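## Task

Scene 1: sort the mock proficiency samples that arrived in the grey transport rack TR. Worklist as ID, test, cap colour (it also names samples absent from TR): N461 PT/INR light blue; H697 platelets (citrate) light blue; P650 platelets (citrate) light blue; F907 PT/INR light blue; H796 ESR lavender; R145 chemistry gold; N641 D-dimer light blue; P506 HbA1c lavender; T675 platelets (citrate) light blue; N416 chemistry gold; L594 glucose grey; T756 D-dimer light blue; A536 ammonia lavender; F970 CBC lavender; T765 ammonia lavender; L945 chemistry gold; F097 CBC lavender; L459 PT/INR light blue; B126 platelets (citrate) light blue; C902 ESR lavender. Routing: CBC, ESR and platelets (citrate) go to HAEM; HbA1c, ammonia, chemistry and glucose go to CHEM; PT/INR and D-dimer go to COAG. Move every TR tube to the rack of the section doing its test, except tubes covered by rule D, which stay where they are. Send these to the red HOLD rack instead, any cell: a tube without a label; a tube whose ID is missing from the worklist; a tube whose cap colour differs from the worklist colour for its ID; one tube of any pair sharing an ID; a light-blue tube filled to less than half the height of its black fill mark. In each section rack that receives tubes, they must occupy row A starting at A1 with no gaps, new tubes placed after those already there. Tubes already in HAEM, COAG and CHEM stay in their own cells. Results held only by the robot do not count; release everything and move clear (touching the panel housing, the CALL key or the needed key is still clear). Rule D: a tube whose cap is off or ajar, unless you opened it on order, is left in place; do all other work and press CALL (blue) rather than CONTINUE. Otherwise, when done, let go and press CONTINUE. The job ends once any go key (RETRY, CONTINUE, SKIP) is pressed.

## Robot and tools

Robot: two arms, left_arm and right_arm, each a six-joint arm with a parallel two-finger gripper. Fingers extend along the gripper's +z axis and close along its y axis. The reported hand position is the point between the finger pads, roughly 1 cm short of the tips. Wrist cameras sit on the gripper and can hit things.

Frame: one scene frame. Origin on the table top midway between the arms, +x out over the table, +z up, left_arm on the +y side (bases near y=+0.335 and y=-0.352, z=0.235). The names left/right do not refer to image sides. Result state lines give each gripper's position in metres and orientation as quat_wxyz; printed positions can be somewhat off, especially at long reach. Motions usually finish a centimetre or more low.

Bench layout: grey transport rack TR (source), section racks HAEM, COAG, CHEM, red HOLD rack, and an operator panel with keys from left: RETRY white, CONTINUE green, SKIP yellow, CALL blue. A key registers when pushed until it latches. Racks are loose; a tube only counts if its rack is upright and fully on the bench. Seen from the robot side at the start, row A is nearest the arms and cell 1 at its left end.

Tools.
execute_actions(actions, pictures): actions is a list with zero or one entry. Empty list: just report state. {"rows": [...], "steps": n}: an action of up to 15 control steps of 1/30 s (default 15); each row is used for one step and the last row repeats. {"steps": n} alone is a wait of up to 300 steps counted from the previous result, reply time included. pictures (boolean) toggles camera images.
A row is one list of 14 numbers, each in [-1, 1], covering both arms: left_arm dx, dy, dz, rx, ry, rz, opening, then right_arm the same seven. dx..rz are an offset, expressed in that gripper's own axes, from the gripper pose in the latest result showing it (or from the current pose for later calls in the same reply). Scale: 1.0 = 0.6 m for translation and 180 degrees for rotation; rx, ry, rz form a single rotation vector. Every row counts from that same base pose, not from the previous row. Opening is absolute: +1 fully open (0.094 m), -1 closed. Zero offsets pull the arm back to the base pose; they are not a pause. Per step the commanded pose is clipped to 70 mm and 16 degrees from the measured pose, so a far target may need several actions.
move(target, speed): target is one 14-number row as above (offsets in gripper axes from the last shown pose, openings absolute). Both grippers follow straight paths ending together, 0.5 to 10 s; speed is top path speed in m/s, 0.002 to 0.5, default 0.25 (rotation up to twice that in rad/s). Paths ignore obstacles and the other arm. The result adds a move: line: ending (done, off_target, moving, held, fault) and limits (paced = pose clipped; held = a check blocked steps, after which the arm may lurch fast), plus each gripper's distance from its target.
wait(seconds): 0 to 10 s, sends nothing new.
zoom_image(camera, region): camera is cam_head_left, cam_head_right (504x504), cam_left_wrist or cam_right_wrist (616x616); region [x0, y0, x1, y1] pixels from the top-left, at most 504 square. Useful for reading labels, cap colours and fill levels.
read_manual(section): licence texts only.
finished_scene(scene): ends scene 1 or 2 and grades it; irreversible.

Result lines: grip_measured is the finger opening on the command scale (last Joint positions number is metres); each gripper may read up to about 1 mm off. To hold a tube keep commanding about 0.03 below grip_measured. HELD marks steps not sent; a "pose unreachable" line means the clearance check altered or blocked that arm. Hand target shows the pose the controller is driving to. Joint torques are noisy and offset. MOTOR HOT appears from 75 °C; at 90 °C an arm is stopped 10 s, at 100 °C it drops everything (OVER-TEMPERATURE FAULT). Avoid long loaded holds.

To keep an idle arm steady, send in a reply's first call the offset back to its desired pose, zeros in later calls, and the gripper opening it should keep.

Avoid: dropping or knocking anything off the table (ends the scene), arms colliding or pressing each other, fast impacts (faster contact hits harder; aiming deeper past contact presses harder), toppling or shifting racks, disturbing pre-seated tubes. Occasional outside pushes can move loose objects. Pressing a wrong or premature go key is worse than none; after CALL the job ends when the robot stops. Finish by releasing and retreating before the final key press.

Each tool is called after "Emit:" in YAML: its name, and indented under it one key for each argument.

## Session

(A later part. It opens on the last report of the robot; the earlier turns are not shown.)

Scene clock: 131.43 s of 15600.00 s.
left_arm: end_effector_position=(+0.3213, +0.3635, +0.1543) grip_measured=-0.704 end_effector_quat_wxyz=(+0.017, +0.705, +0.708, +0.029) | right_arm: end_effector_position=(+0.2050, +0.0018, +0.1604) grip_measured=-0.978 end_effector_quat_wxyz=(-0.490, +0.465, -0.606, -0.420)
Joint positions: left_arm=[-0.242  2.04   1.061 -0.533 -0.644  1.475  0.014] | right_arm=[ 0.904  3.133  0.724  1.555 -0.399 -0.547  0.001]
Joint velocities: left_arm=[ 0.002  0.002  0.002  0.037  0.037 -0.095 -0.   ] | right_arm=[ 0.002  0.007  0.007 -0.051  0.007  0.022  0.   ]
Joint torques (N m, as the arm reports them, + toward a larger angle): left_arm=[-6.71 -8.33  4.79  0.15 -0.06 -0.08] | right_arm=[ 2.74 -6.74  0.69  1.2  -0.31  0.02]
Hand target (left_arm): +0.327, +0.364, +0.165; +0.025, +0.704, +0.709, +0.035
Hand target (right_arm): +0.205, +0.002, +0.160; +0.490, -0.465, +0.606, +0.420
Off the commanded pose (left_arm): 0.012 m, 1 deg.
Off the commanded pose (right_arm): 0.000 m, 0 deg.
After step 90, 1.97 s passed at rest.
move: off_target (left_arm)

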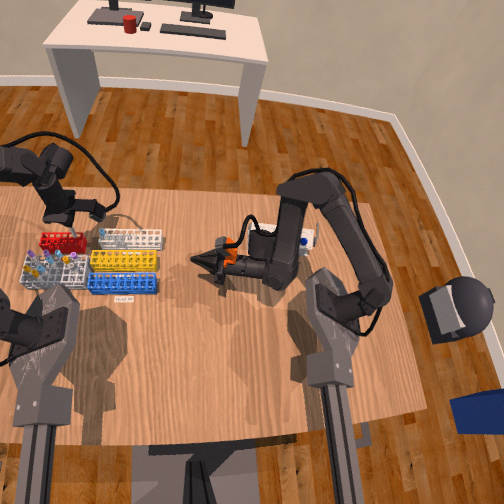

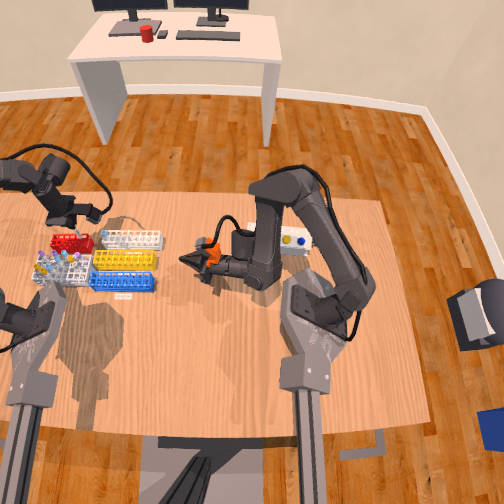

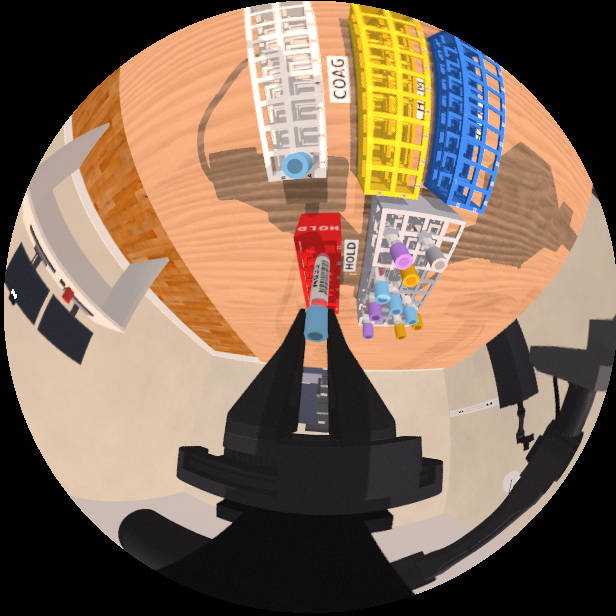

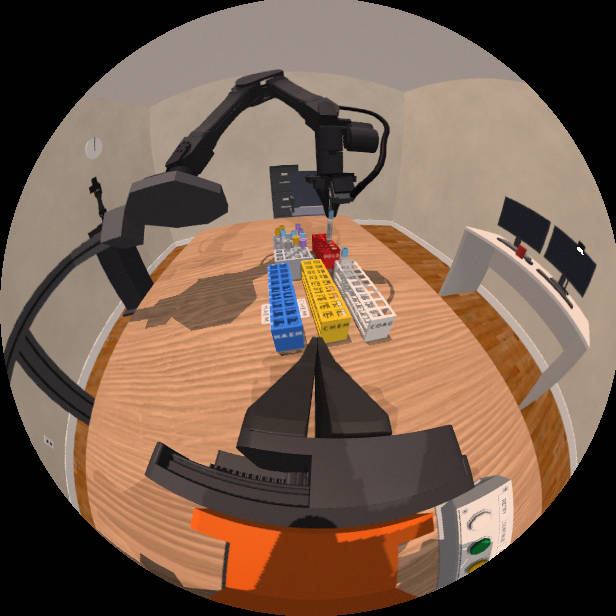

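Emit:
execute_actions:
  actions:
    - {"rows":[[-0.002,-0.016,0.036,0.007,0,0.004,-0.72,0,0,0,0,0,0,-1]]}

Emit:
zoom_image:
  camera: "cam_left_wrist"
  region: [260,220,380,340]

Scene clock: 135.80 s of 15600.00 s.
left_arm: end_effector_position=(+0.3179, +0.3678, +0.1382) grip_measured=-0.704 end_effector_quat_wxyz=(+0.012, +0.703, +0.710, +0.027) | right_arm: end_effector_position=(+0.2050, +0.0018, +0.1604) grip_measured=-0.978 end_effector_quat_wxyz=(-0.490, +0.465, -0.606, -0.420)
Joint positions: left_arm=[-0.205  2.061  1.036 -0.472 -0.644  1.508  0.014] | right_arm=[ 0.904  3.133  0.724  1.555 -0.399 -0.547  0.001]
Joint velocities: left_arm=[-0.002 -0.007 -0.027  0.007  0.037  0.051 -0.001] | right_arm=[ 0.012 -0.017 -0.007 -0.037 -0.066 -0.037 -0.001]
Joint torques (N m, as the arm reports them, + toward a larger angle): left_arm=[-5.57 -5.75  2.36  0.47 -0.02  0.01] | right_arm=[ 2.81 -6.66  0.67  1.21 -0.32  0.  ]
Hand target (left_arm): +0.313, +0.363, +0.132; +0.009, +0.710, +0.704, +0.022
Hand target (right_arm): +0.205, +0.002, +0.160; +0.490, -0.465, +0.606, +0.420
Off the commanded pose (left_arm): 0.009 m, 1 deg.
Off the commanded pose (right_arm): 0.000 m, 0 deg.
Steps of this call (steps 1 to 90: nothing new was sent; then 0.87 s passed at rest; steps 91 to 105: all 15 steps of this action). Readings (end_effector_position):
91: left_arm (+0.3211, +0.3638, +0.1531) | right_arm (+0.2050, +0.0018, +0.1604)
92: left_arm (+0.3212, +0.3645, +0.1511) | right_arm (+0.2050, +0.0018, +0.1604)
94: left_arm (+0.3190, +0.3668, +0.1454) | right_arm (+0.2050, +0.0018, +0.1604)
98: left_arm (+0.3154, +0.3681, +0.1383) | right_arm (+0.2050, +0.0018, +0.1604)
105: the state above

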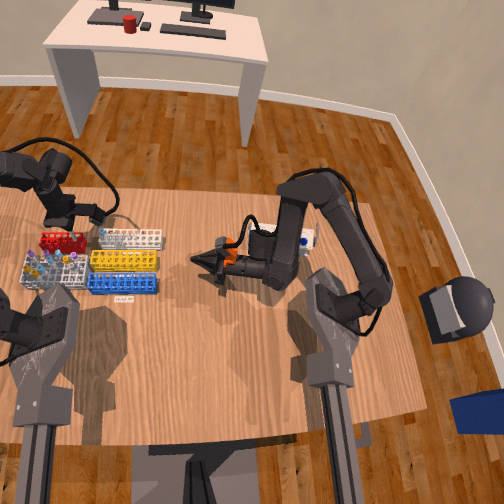

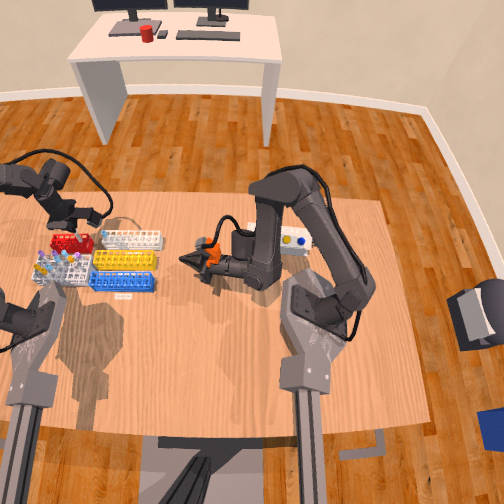

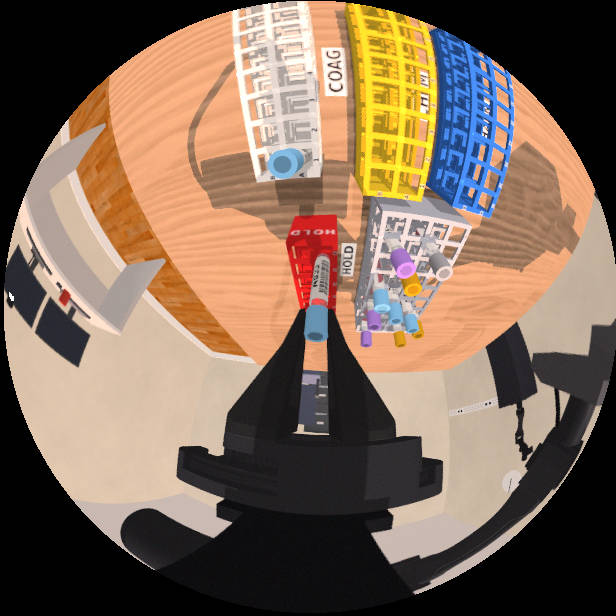

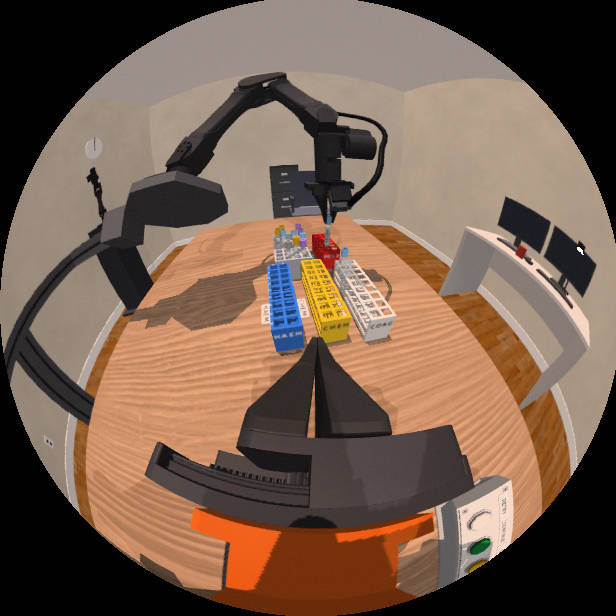

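Region (260, 220, 380, 340) of cam_left_wrist's 616x616 image, scaled by 4.200, with more detail than that image has.

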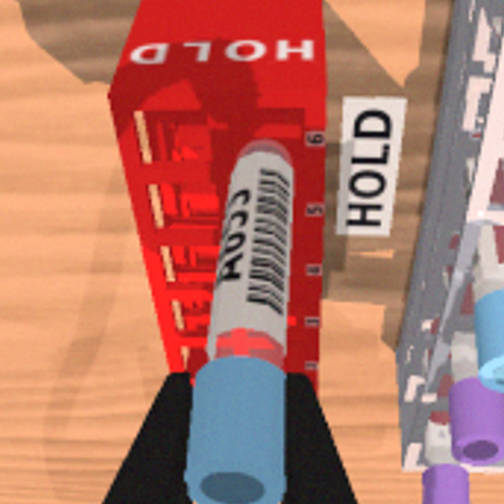

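Step commands track more cleanly, so I'll continue with those.

Emit:
execute_actions:
  actions:
    - {"rows":[[-0.013,-0.007,0.033,0.004,-0.002,0.006,-0.72,0,0,0,0,0,0,-1]]}

Emit:
zoom_image:
  camera: "cam_left_wrist"
  region: [260,220,380,340]

Scene clock: 138.93 s of 15600.00 s.
left_arm: end_effector_position=(+0.3214, +0.3654, +0.1250) grip_measured=-0.704 end_effector_quat_wxyz=(+0.013, +0.704, +0.709, +0.029) | right_arm: end_effector_position=(+0.2050, +0.0018, +0.1604) grip_measured=-0.978 end_effector_quat_wxyz=(-0.490, +0.465, -0.606, -0.420)
Joint positions: left_arm=[-0.187  2.101  1.036 -0.414 -0.644  1.535  0.014] | right_arm=[ 0.904  3.133  0.724  1.555 -0.399 -0.547  0.001]
Joint velocities: left_arm=[ 0.022 -0.002 -0.012 -0.081  0.037  0.051  0.001] | right_arm=[ 0.002 -0.002 -0.002  0.007  0.051  0.007 -0.   ]
Joint torques (N m, as the arm reports them, + toward a larger angle): left_arm=[-5.47 -6.08  1.9   0.53  0.05  0.02] | right_arm=[ 2.77 -6.71  0.64  1.21 -0.32 -0.02]
Hand target (left_arm): +0.314, +0.360, +0.118; +0.010, +0.710, +0.704, +0.020
Hand target (right_arm): +0.205, +0.002, +0.160; +0.490, -0.465, +0.606, +0.420
Off the commanded pose (left_arm): 0.011 m, 1 deg.
Off the commanded pose (right_arm): 0.000 m, 0 deg.
Steps of this call (steps 1 to 79: nothing new was sent; steps 80 to 94: all 15 steps of this action). Readings (end_effector_position):
80: left_arm (+0.3191, +0.3675, +0.1372) | right_arm (+0.2050, +0.0018, +0.1604)
81: left_arm (+0.3203, +0.3671, +0.1353) | right_arm (+0.2050, +0.0018, +0.1604)
83: left_arm (+0.3201, +0.3663, +0.1300) | right_arm (+0.2050, +0.0018, +0.1604)
87: left_arm (+0.3192, +0.3655, +0.1249) | right_arm (+0.2050, +0.0018, +0.1604)
94: the state above

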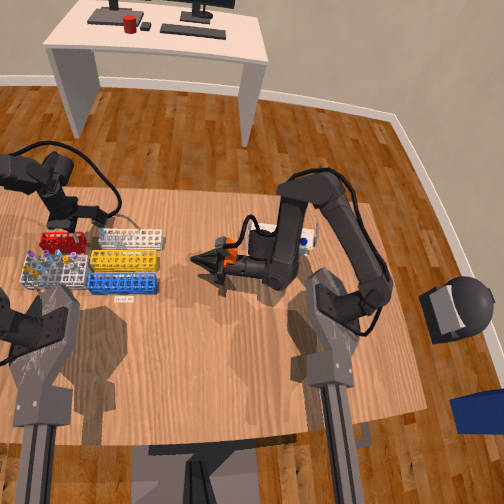

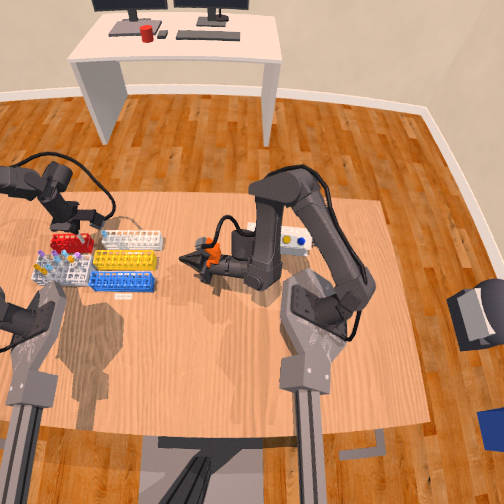

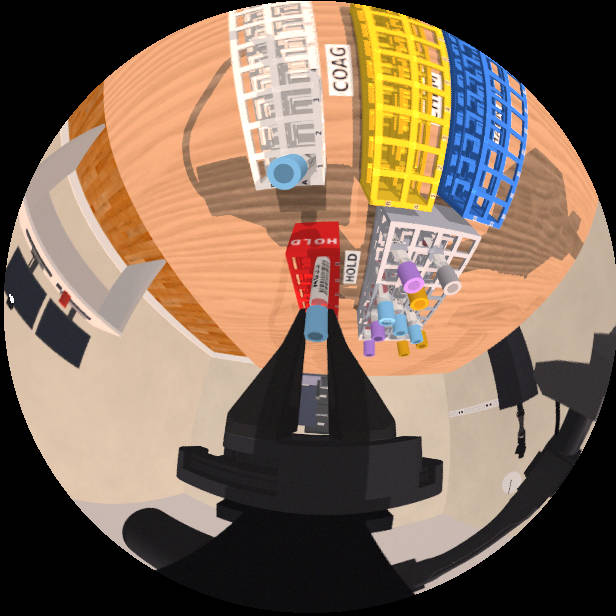

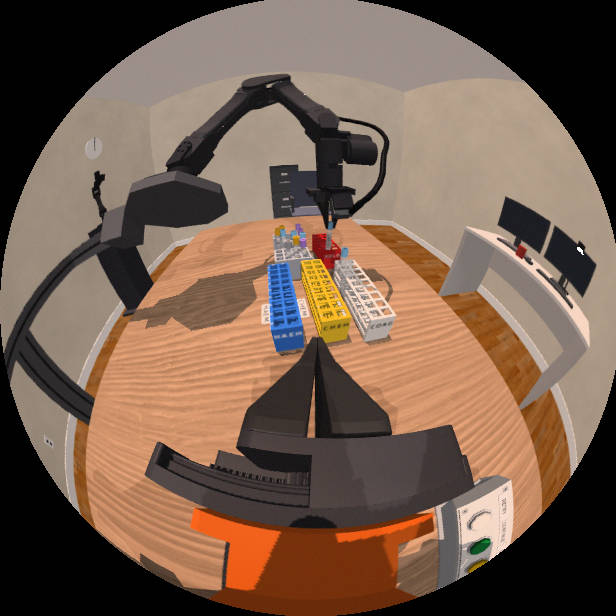

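Region (260, 220, 380, 340) of cam_left_wrist's 616x616 image, scaled by 4.200, with more detail than that image has.

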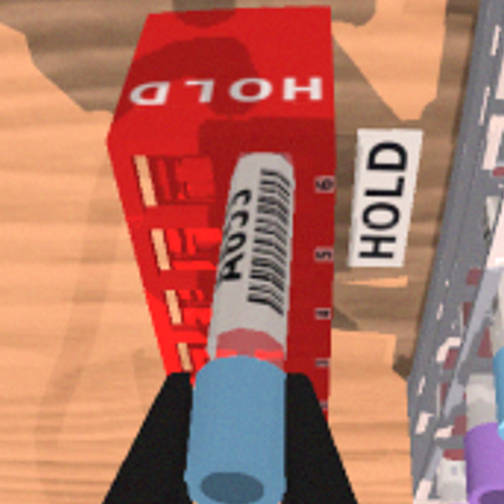

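The tube is in the cell. Lowering it in two steps.

Emit:
execute_actions:
  actions:
    - {"rows":[[-0.007,-0.015,0.039,0.005,-0.002,0.005,-0.72,0,0,0,0,0,0,-1]],"steps":12}
  pictures: false

Emit:
execute_actions:
  actions:
    - {"rows":[[-0.007,-0.013,0.039,0.004,-0.002,0.005,-0.72,0,0,0,0,0,0,-1]],"steps":12}

Scene clock: 143.47 s of 15600.00 s.
left_arm: end_effector_position=(+0.3182, +0.3678, +0.1068) grip_measured=-0.704 end_effector_quat_wxyz=(+0.009, +0.704, +0.710, +0.027) | right_arm: end_effector_position=(+0.2050, +0.0018, +0.1604) grip_measured=-0.978 end_effector_quat_wxyz=(-0.490, +0.465, -0.606, -0.420)
Joint positions: left_arm=[-0.152  2.136  1.016 -0.341 -0.644  1.573  0.014] | right_arm=[ 0.904  3.133  0.724  1.555 -0.399 -0.547  0.001]
Joint velocities: left_arm=[-0.002  0.002  0.007  0.066  0.037  0.051 -0.001] | right_arm=[-0.002  0.007 -0.012  0.051  0.066 -0.007 -0.   ]
Joint torques (N m, as the arm reports them, + toward a larger angle): left_arm=[-5.95 -5.85  1.88  0.47  0.    0.02] | right_arm=[ 2.81 -6.65  0.74  1.21 -0.29  0.01]
Hand target (left_arm): +0.313, +0.362, +0.101; +0.009, +0.710, +0.704, +0.021
Hand target (right_arm): +0.205, +0.002, +0.160; +0.490, -0.465, +0.606, +0.420
Off the commanded pose (left_arm): 0.010 m, 1 deg.
Off the commanded pose (right_arm): 0.000 m, 0 deg.
Steps of this call (steps 1 to 90: nothing new was sent; then 1.13 s passed at rest; steps 91 to 102: all 12 steps of this action). Readings (end_effector_position):
91: left_arm (+0.3217, +0.3656, +0.1236) | right_arm (+0.2050, +0.0018, +0.1604)
92: left_arm (+0.3222, +0.3659, +0.1212) | right_arm (+0.2050, +0.0018, +0.1604)
94: left_arm (+0.3203, +0.3672, +0.1145) | right_arm (+0.2050, +0.0018, +0.1604)
98: left_arm (+0.3161, +0.3680, +0.1069) | right_arm (+0.2050, +0.0018, +0.1604)
102: the state above

Scene clock: 143.87 s of 15600.00 s.
left_arm: end_effector_position=(+0.3168, +0.3706, +0.0889) grip_measured=-0.704 end_effector_quat_wxyz=(+0.007, +0.703, +0.711, +0.028) | right_arm: end_effector_position=(+0.2050, +0.0018, +0.1604) grip_measured=-0.978 end_effector_quat_wxyz=(-0.490, +0.465, -0.606, -0.420)
Joint positions: left_arm=[-0.115  2.175  1.003 -0.266 -0.644  1.613  0.014] | right_arm=[ 0.904  3.133  0.724  1.555 -0.399 -0.547  0.001]
Joint velocities: left_arm=[ 0.007 -0.007 -0.002  0.081 -0.022  0.081 -0.001] | right_arm=[-0.007 -0.032 -0.002 -0.007 -0.037 -0.007  0.   ]
Joint torques (N m, as the arm reports them, + toward a larger angle): left_arm=[-5.89 -6.05  1.52  0.47  0.04  0.06] | right_arm=[ 2.76 -6.73  0.81  1.18 -0.33 -0.01]
Hand target (left_arm): +0.311, +0.364, +0.083; +0.006, +0.709, +0.705, +0.021
Hand target (right_arm): +0.205, +0.002, +0.160; +0.490, -0.465, +0.606, +0.420
Off the commanded pose (left_arm): 0.010 m, 1 deg.
Off the commanded pose (right_arm): 0.000 m, 0 deg.
Steps of this call (steps 1 to 12: all 12 steps of this action). Readings (end_effector_position):
1: left_arm (+0.3190, +0.3679, +0.1056) | right_arm (+0.2050, +0.0018, +0.1604)
2: left_arm (+0.3200, +0.3683, +0.1032) | right_arm (+0.2050, +0.0018, +0.1604)
4: left_arm (+0.3188, +0.3696, +0.0963) | right_arm (+0.2050, +0.0018, +0.1604)
8: left_arm (+0.3148, +0.3706, +0.0890) | right_arm (+0.2050, +0.0018, +0.1604)
12: the state above

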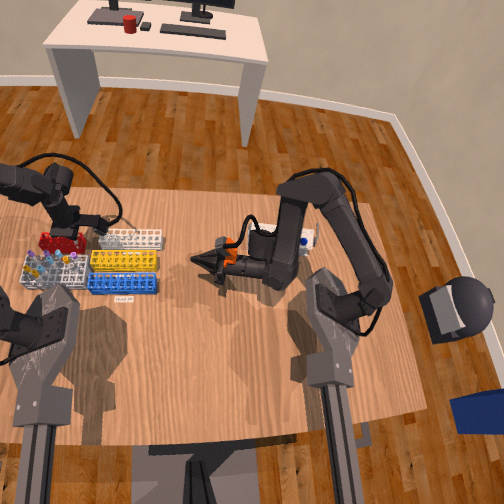

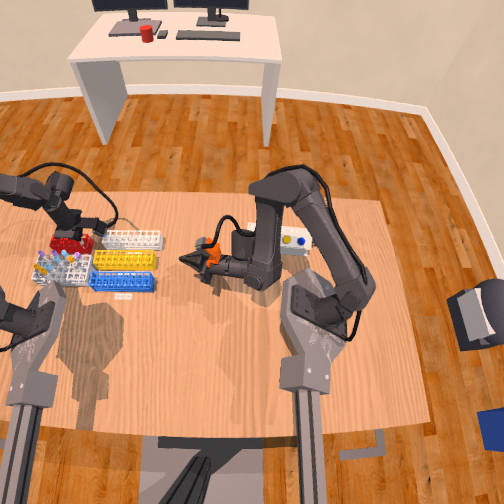

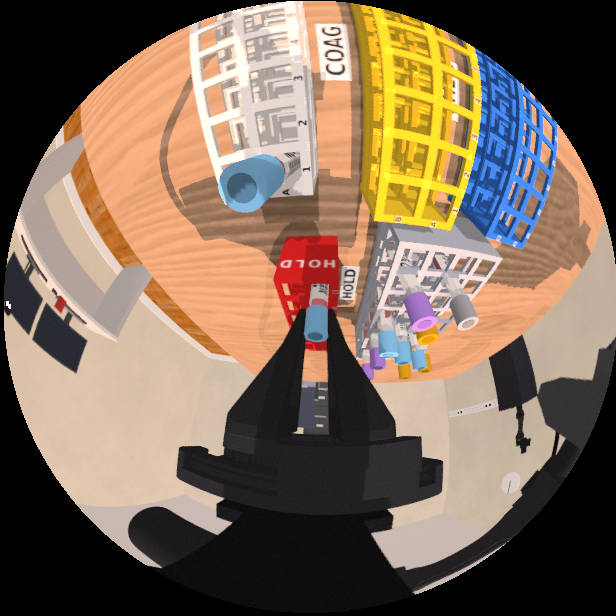

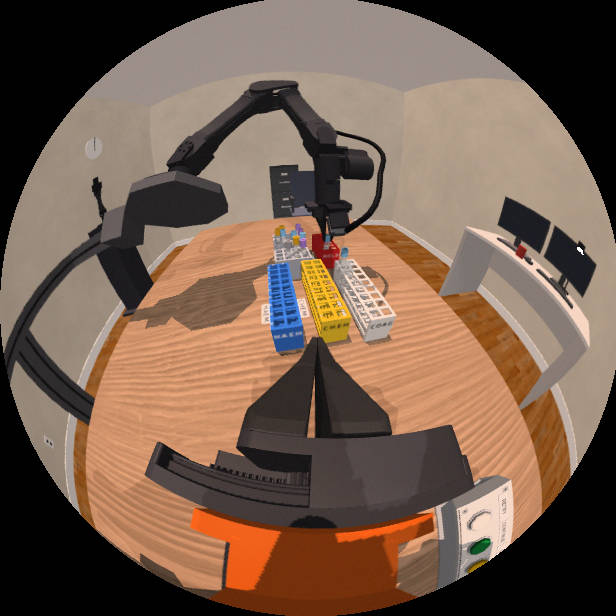

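Emit:
execute_actions:
  actions:
    - {"rows":[[0,0,0,0,0,0,-0.5,0,0,0,0,0,0,-1]],"steps":8}
  pictures: false

Emit:
execute_actions:
  actions:
    - {"rows":[[0,0.012,-0.09,0,0,0,-0.5,0,0,0,0,0,0,-1]],"steps":12}
  pictures: false

Emit:
move:
  target: [-0.04,-0.1,0,0.01,-0.012,0,-0.5,0,0,0,0,0,0,-1]

Emit:
zoom_image:
  camera: "cam_left_wrist"
  region: [230,200,410,380]

Scene clock: 151.43 s of 15600.00 s.
left_arm: end_effector_position=(+0.3181, +0.3706, +0.0890) grip_measured=-0.502 end_effector_quat_wxyz=(+0.008, +0.703, +0.711, +0.029) | right_arm: end_effector_position=(+0.2050, +0.0018, +0.1604) grip_measured=-0.978 end_effector_quat_wxyz=(-0.490, +0.465, -0.606, -0.420)
Joint positions: left_arm=[-0.115  2.175  1.003 -0.26  -0.644  1.617  0.023] | right_arm=[ 0.904  3.133  0.724  1.555 -0.399 -0.547  0.001]
Joint velocities: left_arm=[ 0.017 -0.027  0.002  0.037 -0.022 -0.007 -0.   ] | right_arm=[-0.002 -0.012 -0.002 -0.007  0.037 -0.051 -0.   ]
Joint torques (N m, as the arm reports them, + toward a larger angle): left_arm=[-5.69 -7.41  2.49  0.32 -0.05 -0.05] | right_arm=[ 2.81 -6.64  0.68  1.19 -0.33  0.  ]
Hand target (left_arm): +0.317, +0.371, +0.089; +0.007, +0.703, +0.711, +0.028
Hand target (right_arm): +0.205, +0.002, +0.160; +0.490, -0.465, +0.606, +0.420
Off the commanded pose (left_arm): 0.001 m, 0 deg.
Off the commanded pose (right_arm): 0.000 m, 0 deg.
Steps of this call (steps 1 to 90: nothing new was sent; then 4.30 s passed at rest; steps 91 to 98: all 8 steps of this action). Readings (end_effector_position):
91: left_arm (+0.3181, +0.3706, +0.0890) | right_arm (+0.2050, +0.0018, +0.1604)
92: left_arm (+0.3181, +0.3706, +0.0890) | right_arm (+0.2050, +0.0018, +0.1604)
94: left_arm (+0.3181, +0.3706, +0.0890) | right_arm (+0.2050, +0.0018, +0.1604)
98: the state above

Scene clock: 151.83 s of 15600.00 s.
left_arm: end_effector_position=(+0.3279, +0.3684, +0.1390) grip_measured=-0.502 end_effector_quat_wxyz=(+0.018, +0.700, +0.713, +0.037) | right_arm: end_effector_position=(+0.2050, +0.0018, +0.1604) grip_measured=-0.978 end_effector_quat_wxyz=(-0.490, +0.465, -0.606, -0.420)
Joint positions: left_arm=[-0.206  2.071  1.055 -0.452 -0.652  1.515  0.023] | right_arm=[ 0.904  3.133  0.724  1.555 -0.399 -0.547  0.001]
Joint velocities: left_arm=[ 0.017  0.017  0.007 -0.212  0.022 -0.11   0.001] | right_arm=[-0.007 -0.012 -0.002 -0.007 -0.022  0.022 -0.   ]
Joint torques (N m, as the arm reports them, + toward a larger angle): left_arm=[-6.22 -7.45  4.06  0.26 -0.07 -0.08] | right_arm=[ 2.82 -6.79  0.69  1.19 -0.31 -0.02]
Hand target (left_arm): +0.323, +0.369, +0.143; +0.009, +0.703, +0.711, +0.030
Hand target (right_arm): +0.205, +0.002, +0.160; +0.490, -0.465, +0.606, +0.420
Off the commanded pose (left_arm): 0.007 m, 2 deg.
Off the commanded pose (right_arm): 0.000 m, 0 deg.
Steps of this call (steps 1 to 12: all 12 steps of this action). Readings (end_effector_position):
1: left_arm (+0.3173, +0.3707, +0.0924) | right_arm (+0.2050, +0.0018, +0.1604)
2: left_arm (+0.3150, +0.3708, +0.0991) | right_arm (+0.2050, +0.0018, +0.1604)
4: left_arm (+0.3184, +0.3691, +0.1173) | right_arm (+0.2050, +0.0018, +0.1604)
8: left_arm (+0.3319, +0.3675, +0.1386) | right_arm (+0.2050, +0.0018, +0.1604)
12: the state above

Scene clock: 153.17 s of 15600.00 s.
left_arm: end_effector_position=(+0.2592, +0.3510, +0.1296) grip_measured=-0.502 end_effector_quat_wxyz=(-0.006, +0.706, +0.709, +0.006) | right_arm: end_effector_position=(+0.2050, +0.0018, +0.1604) grip_measured=-0.978 end_effector_quat_wxyz=(-0.490, +0.465, -0.606, -0.420)
Joint positions: left_arm=[-0.247  2.014  0.84  -0.423 -0.636  1.42   0.023] | right_arm=[ 0.904  3.133  0.724  1.555 -0.399 -0.547  0.001]
Joint velocities: left_arm=[ 0.007 -0.007 -0.002  0.051 -0.007 -0.007 -0.001] | right_arm=[ 0.002 -0.007  0.007  0.007 -0.037  0.081  0.   ]
Joint torques (N m, as the arm reports them, + toward a larger angle): left_arm=[-6.05 -7.64  1.96  0.35  0.19 -0.07] | right_arm=[ 2.73 -6.77  0.77  1.21 -0.32  0.  ]
Hand target (left_arm): +0.262, +0.345, +0.135; +0.012, +0.703, +0.711, +0.005
Hand target (right_arm): +0.205, +0.002, +0.160; +0.490, -0.465, +0.606, +0.420
Off the commanded pose (left_arm): 0.009 m, 2 deg.
Off the commanded pose (right_arm): 0.000 m, 0 deg.
move: done

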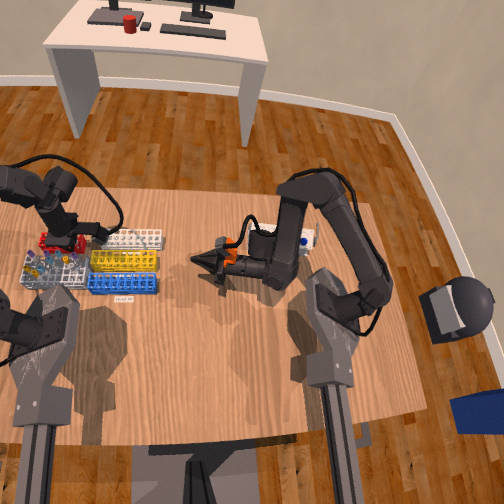

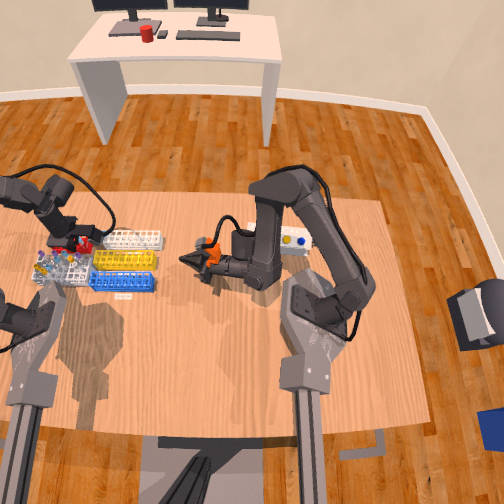

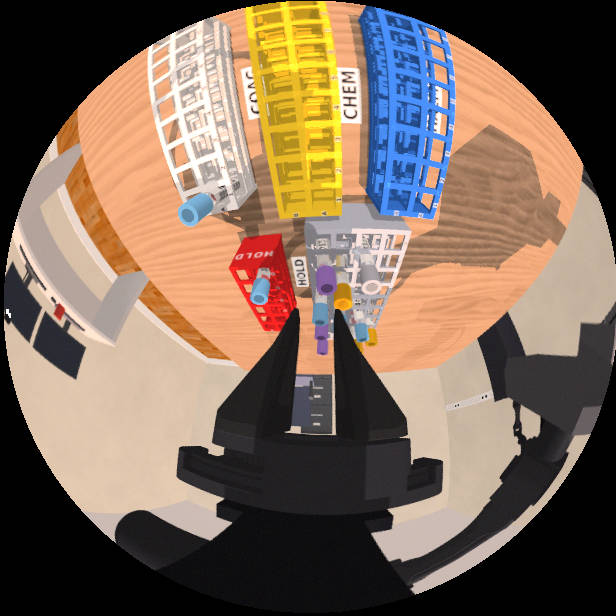

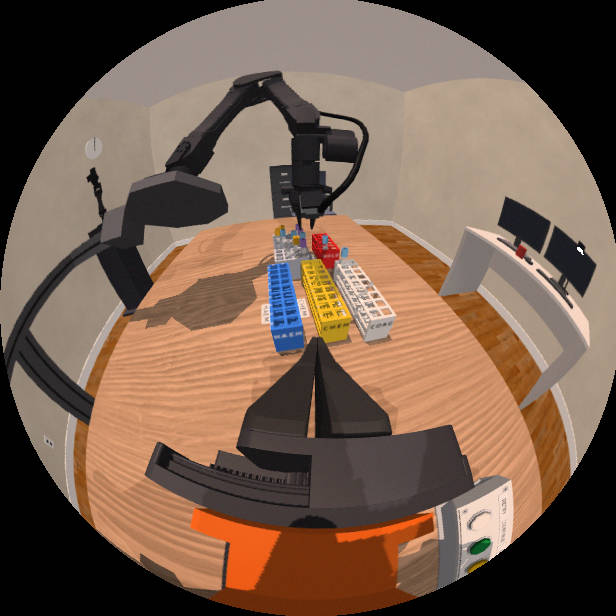

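Region (230, 200, 410, 380) of cam_left_wrist's 616x616 image, scaled by 2.800, with more detail than that image has.

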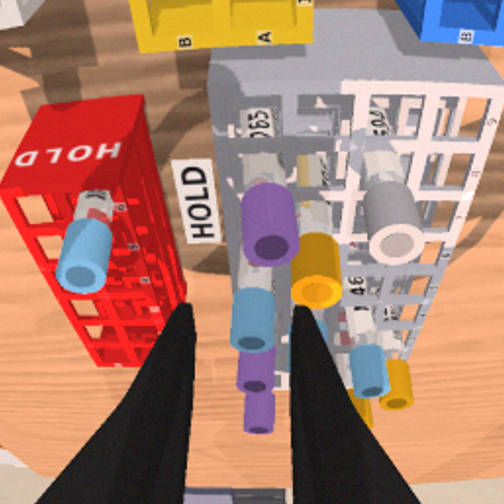

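Emit:
execute_actions:
  actions:
    - {"rows":[[-0.016,-0.021,0.045,0.002,-0.005,0.004,-0.46,0,0,0,0,0,0,-1]]}
  pictures: false

Emit:
execute_actions:
  actions:
    - {"rows":[[-0.009,-0.011,0.047,0.004,-0.003,0.004,-0.46,0,0,0,0,0,0,-1]]}

Emit:
zoom_image:
  camera: "cam_left_wrist"
  region: [240,240,400,380]

Scene clock: 160.10 s of 15600.00 s.
left_arm: end_effector_position=(+0.2503, +0.3466, +0.1073) grip_measured=-0.462 end_effector_quat_wxyz=(-0.005, +0.707, +0.708, +0.006) | right_arm: end_effector_position=(+0.2050, +0.0018, +0.1604) grip_measured=-0.978 end_effector_quat_wxyz=(-0.490, +0.465, -0.606, -0.420)
Joint positions: left_arm=[-0.216  2.065  0.783 -0.29  -0.636  1.463  0.025] | right_arm=[ 0.904  3.133  0.724  1.555 -0.399 -0.547  0.001]
Joint velocities: left_arm=[-0.017  0.007  0.002  0.066 -0.022  0.022 -0.   ] | right_arm=[ 0.007 -0.002 -0.022  0.022 -0.007  0.007 -0.   ]
Joint torques (N m, as the arm reports them, + toward a larger angle): left_arm=[-4.66 -4.95  1.62  0.39  0.07  0.06] | right_arm=[ 2.86 -6.76  0.64  1.21 -0.31 -0.02]
Hand target (left_arm): +0.246, +0.342, +0.103; -0.003, +0.710, +0.704, -0.002
Hand target (right_arm): +0.205, +0.002, +0.160; +0.490, -0.465, +0.606, +0.420
Off the commanded pose (left_arm): 0.008 m, 1 deg.
Off the commanded pose (right_arm): 0.000 m, 0 deg.
Steps of this call (steps 1 to 90: nothing new was sent; then 3.43 s passed at rest; steps 91 to 105: all 15 steps of this action). Readings (end_effector_position):
91: left_arm (+0.2597, +0.3504, +0.1278) | right_arm (+0.2050, +0.0018, +0.1604)
92: left_arm (+0.2593, +0.3499, +0.1246) | right_arm (+0.2050, +0.0018, +0.1604)
94: left_arm (+0.2529, +0.3492, +0.1164) | right_arm (+0.2050, +0.0018, +0.1604)
98: left_arm (+0.2442, +0.3475, +0.1076) | right_arm (+0.2050, +0.0018, +0.1604)
105: the state above

Scene clock: 160.60 s of 15600.00 s.
left_arm: end_effector_position=(+0.2503, +0.3463, +0.0841) grip_measured=-0.462 end_effector_quat_wxyz=(-0.005, +0.705, +0.709, +0.007) | right_arm: end_effector_position=(+0.2050, +0.0018, +0.1604) grip_measured=-0.978 end_effector_quat_wxyz=(-0.490, +0.465, -0.606, -0.420)
Joint positions: left_arm=[-0.168  2.136  0.772 -0.171 -0.636  1.519  0.025] | right_arm=[ 0.904  3.133  0.724  1.555 -0.399 -0.547  0.001]
Joint velocities: left_arm=[-0.002 -0.007 -0.002  0.081 -0.051 -0.007 -0.001] | right_arm=[ 0.002 -0.022  0.002 -0.081 -0.022  0.007 -0.001]
Joint torques (N m, as the arm reports them, + toward a larger angle): left_arm=[-4.83 -5.11  0.84  0.36  0.07  0.04] | right_arm=[ 2.8  -6.61  0.66  1.18 -0.32  0.  ]
Hand target (left_arm): +0.243, +0.342, +0.079; -0.007, +0.711, +0.703, -0.002
Hand target (right_arm): +0.205, +0.002, +0.160; +0.490, -0.465, +0.606, +0.420
Off the commanded pose (left_arm): 0.009 m, 1 deg.
Off the commanded pose (right_arm): 0.000 m, 0 deg.
Steps of this call (steps 1 to 15: all 15 steps of this action). Readings (end_effector_position):
1: left_arm (+0.2512, +0.3464, +0.1054) | right_arm (+0.2050, +0.0018, +0.1604)
2: left_arm (+0.2520, +0.3463, +0.1014) | right_arm (+0.2050, +0.0018, +0.1604)
4: left_arm (+0.2502, +0.3468, +0.0921) | right_arm (+0.2050, +0.0018, +0.1604)
8: left_arm (+0.2456, +0.3466, +0.0842) | right_arm (+0.2050, +0.0018, +0.1604)
15: the state above

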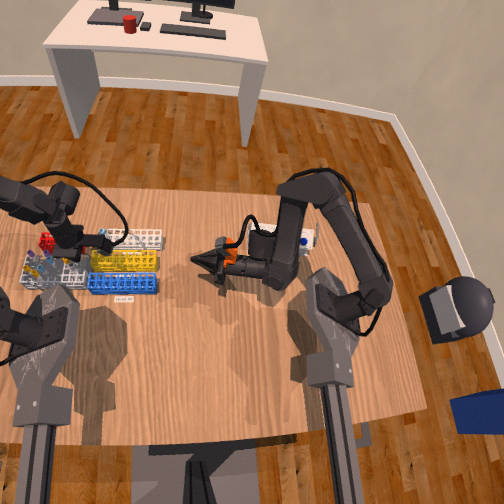

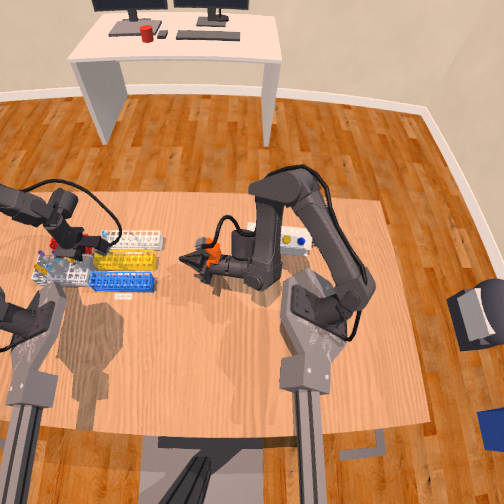

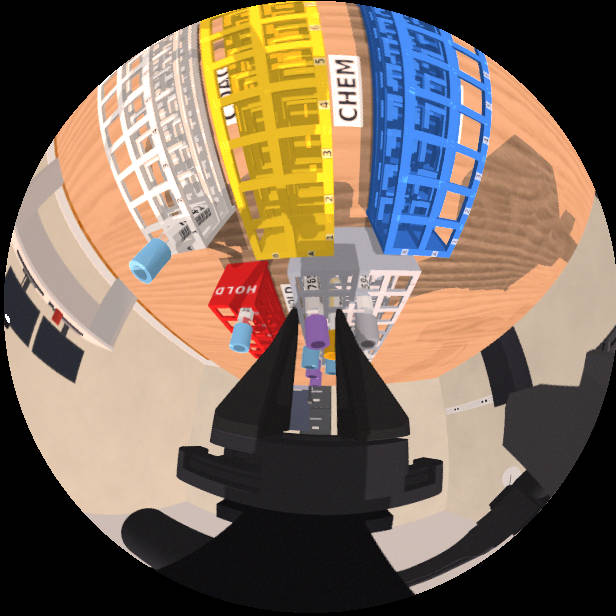

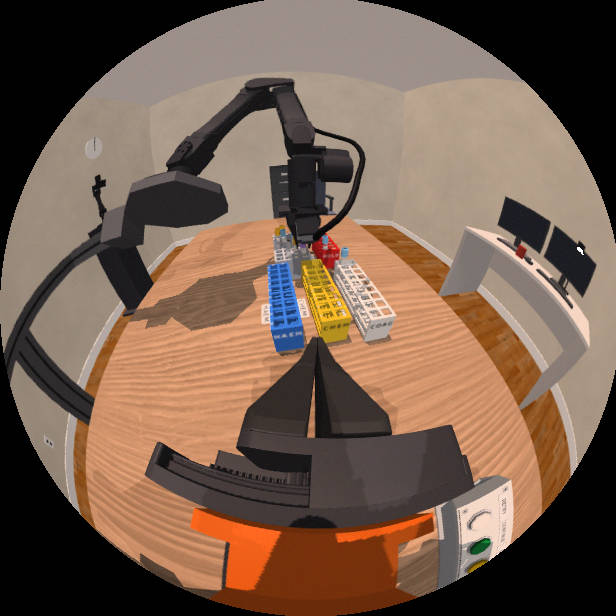

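Region (240, 240, 400, 380) of cam_left_wrist's 616x616 image, scaled by 3.150, with more detail than that image has; it fills the top 441 rows of this view, and the rest is white.

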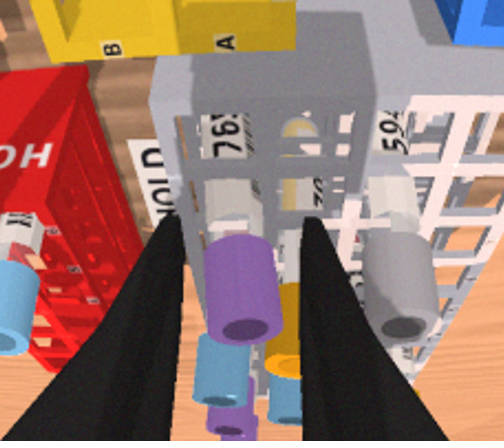

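Emit:
execute_actions:
  actions:
    - {"rows":[[0,0.008,0,0,0,0,-0.71,0,0,0,0,0,0,-1]],"steps":10}
  pictures: false

Emit:
move:
  target: [0,0.014,-0.13,0,0,0,-0.71,0,0,0,0,0,0,-1]
  speed: 0.15

Emit:
move:
  target: [-0.105,0.005,0,-0.003,-0.01,0,-0.71,0,0,0,0,0,0,-1]
  speed: 0.15

Emit:
zoom_image:
  camera: "cam_left_wrist"
  region: [240,200,400,360]

Scene clock: 167.57 s of 15600.00 s.
left_arm: end_effector_position=(+0.2515, +0.3462, +0.0841) grip_measured=-0.702 end_effector_quat_wxyz=(-0.004, +0.705, +0.709, +0.008) | right_arm: end_effector_position=(+0.2050, +0.0018, +0.1604) grip_measured=-0.978 end_effector_quat_wxyz=(-0.490, +0.465, -0.606, -0.420)
Joint positions: left_arm=[-0.168  2.136  0.772 -0.166 -0.636  1.522  0.014] | right_arm=[ 0.904  3.133  0.724  1.555 -0.399 -0.547  0.001]
Joint velocities: left_arm=[-0.017  0.012  0.007  0.022  0.022  0.051  0.   ] | right_arm=[ 0.002 -0.017  0.002 -0.007  0.081 -0.037 -0.001]
Joint torques (N m, as the arm reports them, + toward a larger angle): left_arm=[-4.98 -5.71  3.35  0.1  -0.03 -0.01] | right_arm=[ 2.76 -6.62  0.73  1.22 -0.32  0.01]
Hand target (left_arm): +0.255, +0.346, +0.084; -0.005, +0.705, +0.709, +0.007
Hand target (right_arm): +0.205, +0.002, +0.160; +0.490, -0.465, +0.606, +0.420
Off the commanded pose (left_arm): 0.004 m, 0 deg.
Off the commanded pose (right_arm): 0.000 m, 0 deg.
Steps of this call (steps 1 to 90: nothing new was sent; then 3.63 s passed at rest; steps 91 to 100: all 10 steps of this action). Readings (end_effector_position):
91: left_arm (+0.2515, +0.3462, +0.0841) | right_arm (+0.2050, +0.0018, +0.1604)
92: left_arm (+0.2515, +0.3462, +0.0841) | right_arm (+0.2050, +0.0018, +0.1604)
94: left_arm (+0.2515, +0.3462, +0.0841) | right_arm (+0.2050, +0.0018, +0.1604)
98: left_arm (+0.2515, +0.3462, +0.0841) | right_arm (+0.2050, +0.0018, +0.1604)
100: the state above

Scene clock: 169.03 s of 15600.00 s.
left_arm: end_effector_position=(+0.2547, +0.3465, +0.1543) grip_measured=-0.702 end_effector_quat_wxyz=(-0.011, +0.705, +0.709, +0.005) | right_arm: end_effector_position=(+0.2050, +0.0018, +0.1604) grip_measured=-0.978 end_effector_quat_wxyz=(-0.490, +0.465, -0.606, -0.420)
Joint positions: left_arm=[-0.316  1.966  0.865 -0.556 -0.637  1.327  0.014] | right_arm=[ 0.904  3.133  0.724  1.555 -0.399 -0.547  0.001]
Joint velocities: left_arm=[ 0.007 -0.007 -0.007 -0.051  0.051 -0.051 -0.001] | right_arm=[-0.017  0.002  0.007  0.007  0.037  0.007 -0.   ]
Joint torques (N m, as the arm reports them, + toward a larger angle): left_arm=[-6.05 -6.82  4.47  0.01  0.04 -0.07] | right_arm=[ 2.84 -6.74  0.65  1.2  -0.33 -0.03]
Hand target (left_arm): +0.260, +0.345, +0.162; -0.002, +0.705, +0.709, +0.008
Hand target (right_arm): +0.205, +0.002, +0.160; +0.490, -0.465, +0.606, +0.420
Off the commanded pose (left_arm): 0.009 m, 1 deg.
Off the commanded pose (right_arm): 0.000 m, 0 deg.
move: done

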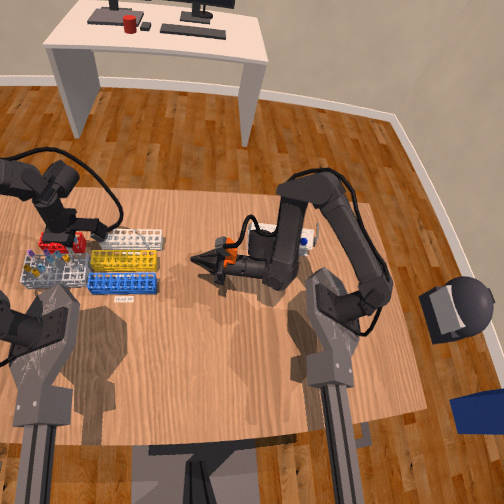

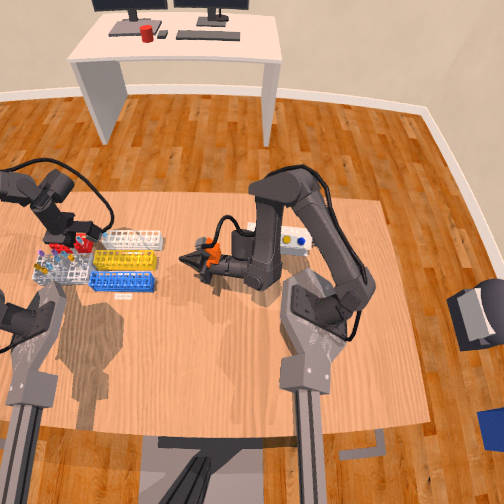

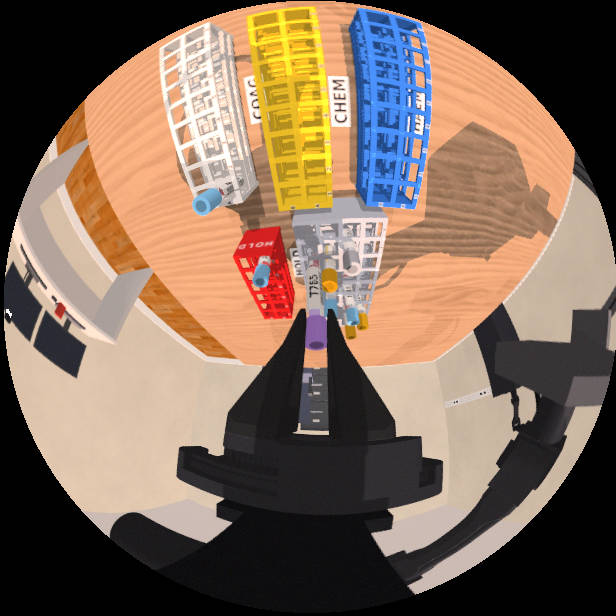

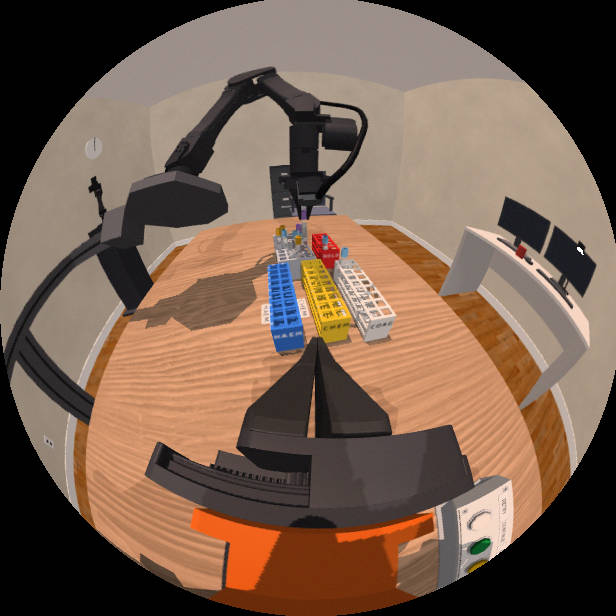

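Scene clock: 169.97 s of 15600.00 s.
left_arm: end_effector_position=(+0.2521, +0.2929, +0.1525) grip_measured=-0.702 end_effector_quat_wxyz=(-0.006, +0.706, +0.708, +0.003) | right_arm: end_effector_position=(+0.2050, +0.0018, +0.1604) grip_measured=-0.978 end_effector_quat_wxyz=(-0.490, +0.465, -0.606, -0.420)
Joint positions: left_arm=[-0.458  2.114  0.916 -0.553 -0.609  1.163  0.014] | right_arm=[ 0.904  3.133  0.724  1.555 -0.399 -0.547  0.001]
Joint velocities: left_arm=[ 0.007 -0.022 -0.012 -0.022 -0.037 -0.051  0.001] | right_arm=[ 0.012 -0.017 -0.012  0.007  0.051  0.007 -0.001]
Joint torques (N m, as the arm reports them, + toward a larger angle): left_arm=[-5.92 -5.    4.75  0.34  0.12 -0.02] | right_arm=[ 2.71 -6.64  0.65  1.2  -0.31 -0.04]
Hand target (left_arm): +0.256, +0.283, +0.153; +0.004, +0.705, +0.709, -0.003
Hand target (right_arm): +0.205, +0.002, +0.160; +0.490, -0.465, +0.606, +0.420
Off the commanded pose (left_arm): 0.011 m, 1 deg.
Off the commanded pose (right_arm): 0.000 m, 0 deg.
move: off_target (left_arm)

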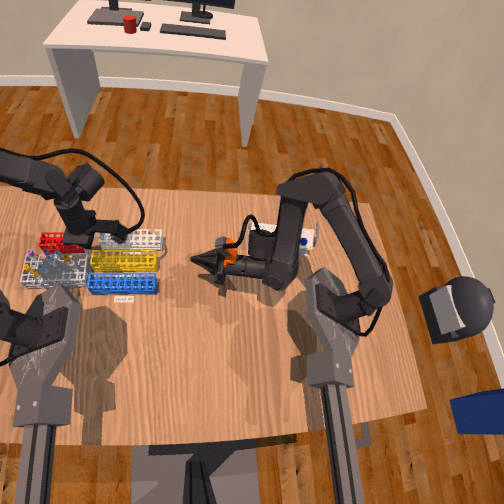

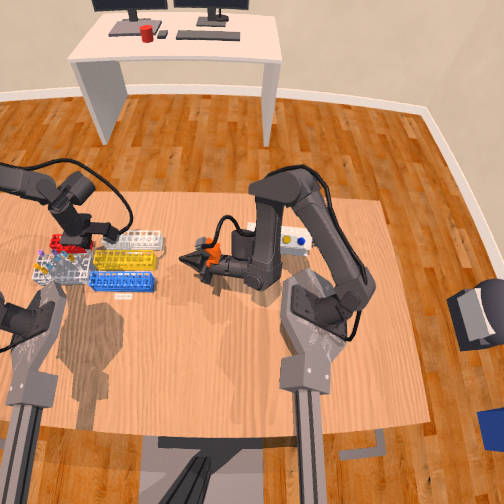

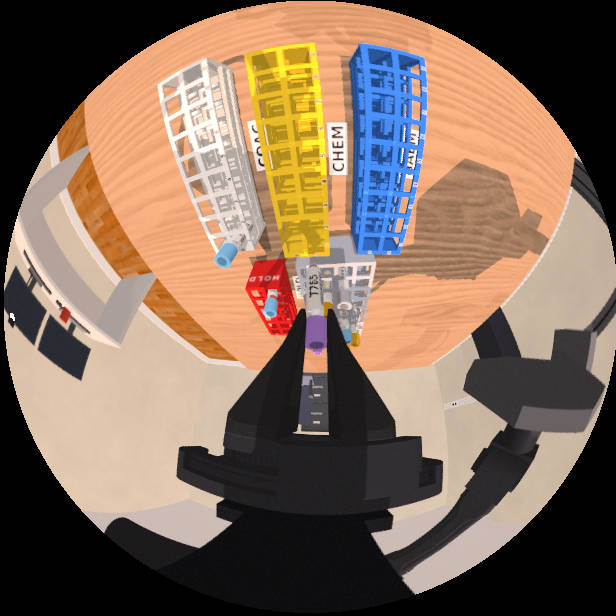

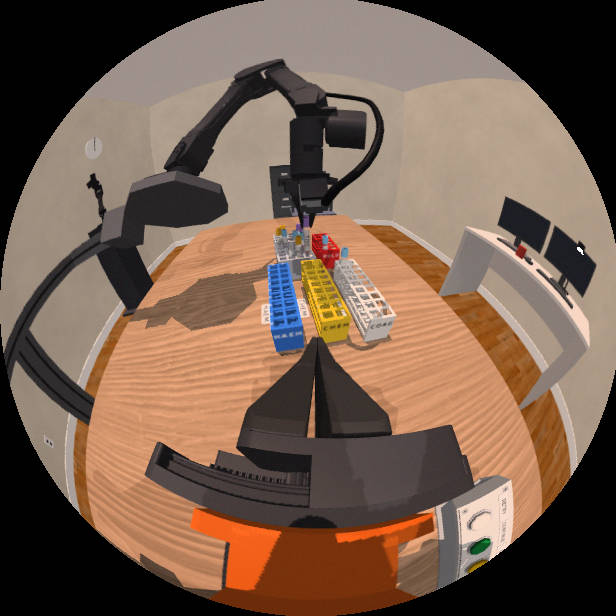

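Region (240, 200, 400, 360) of cam_left_wrist's 616x616 image, scaled by 3.150, with more detail than that image has.

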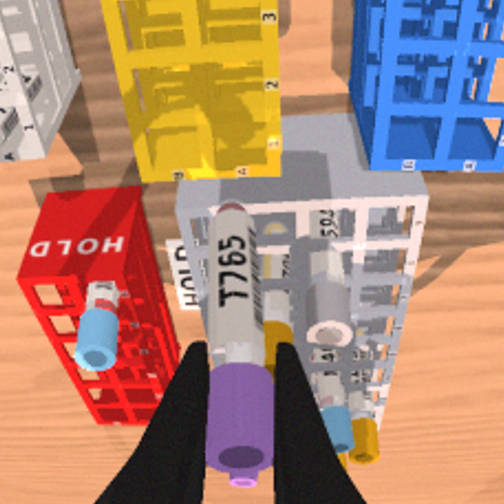

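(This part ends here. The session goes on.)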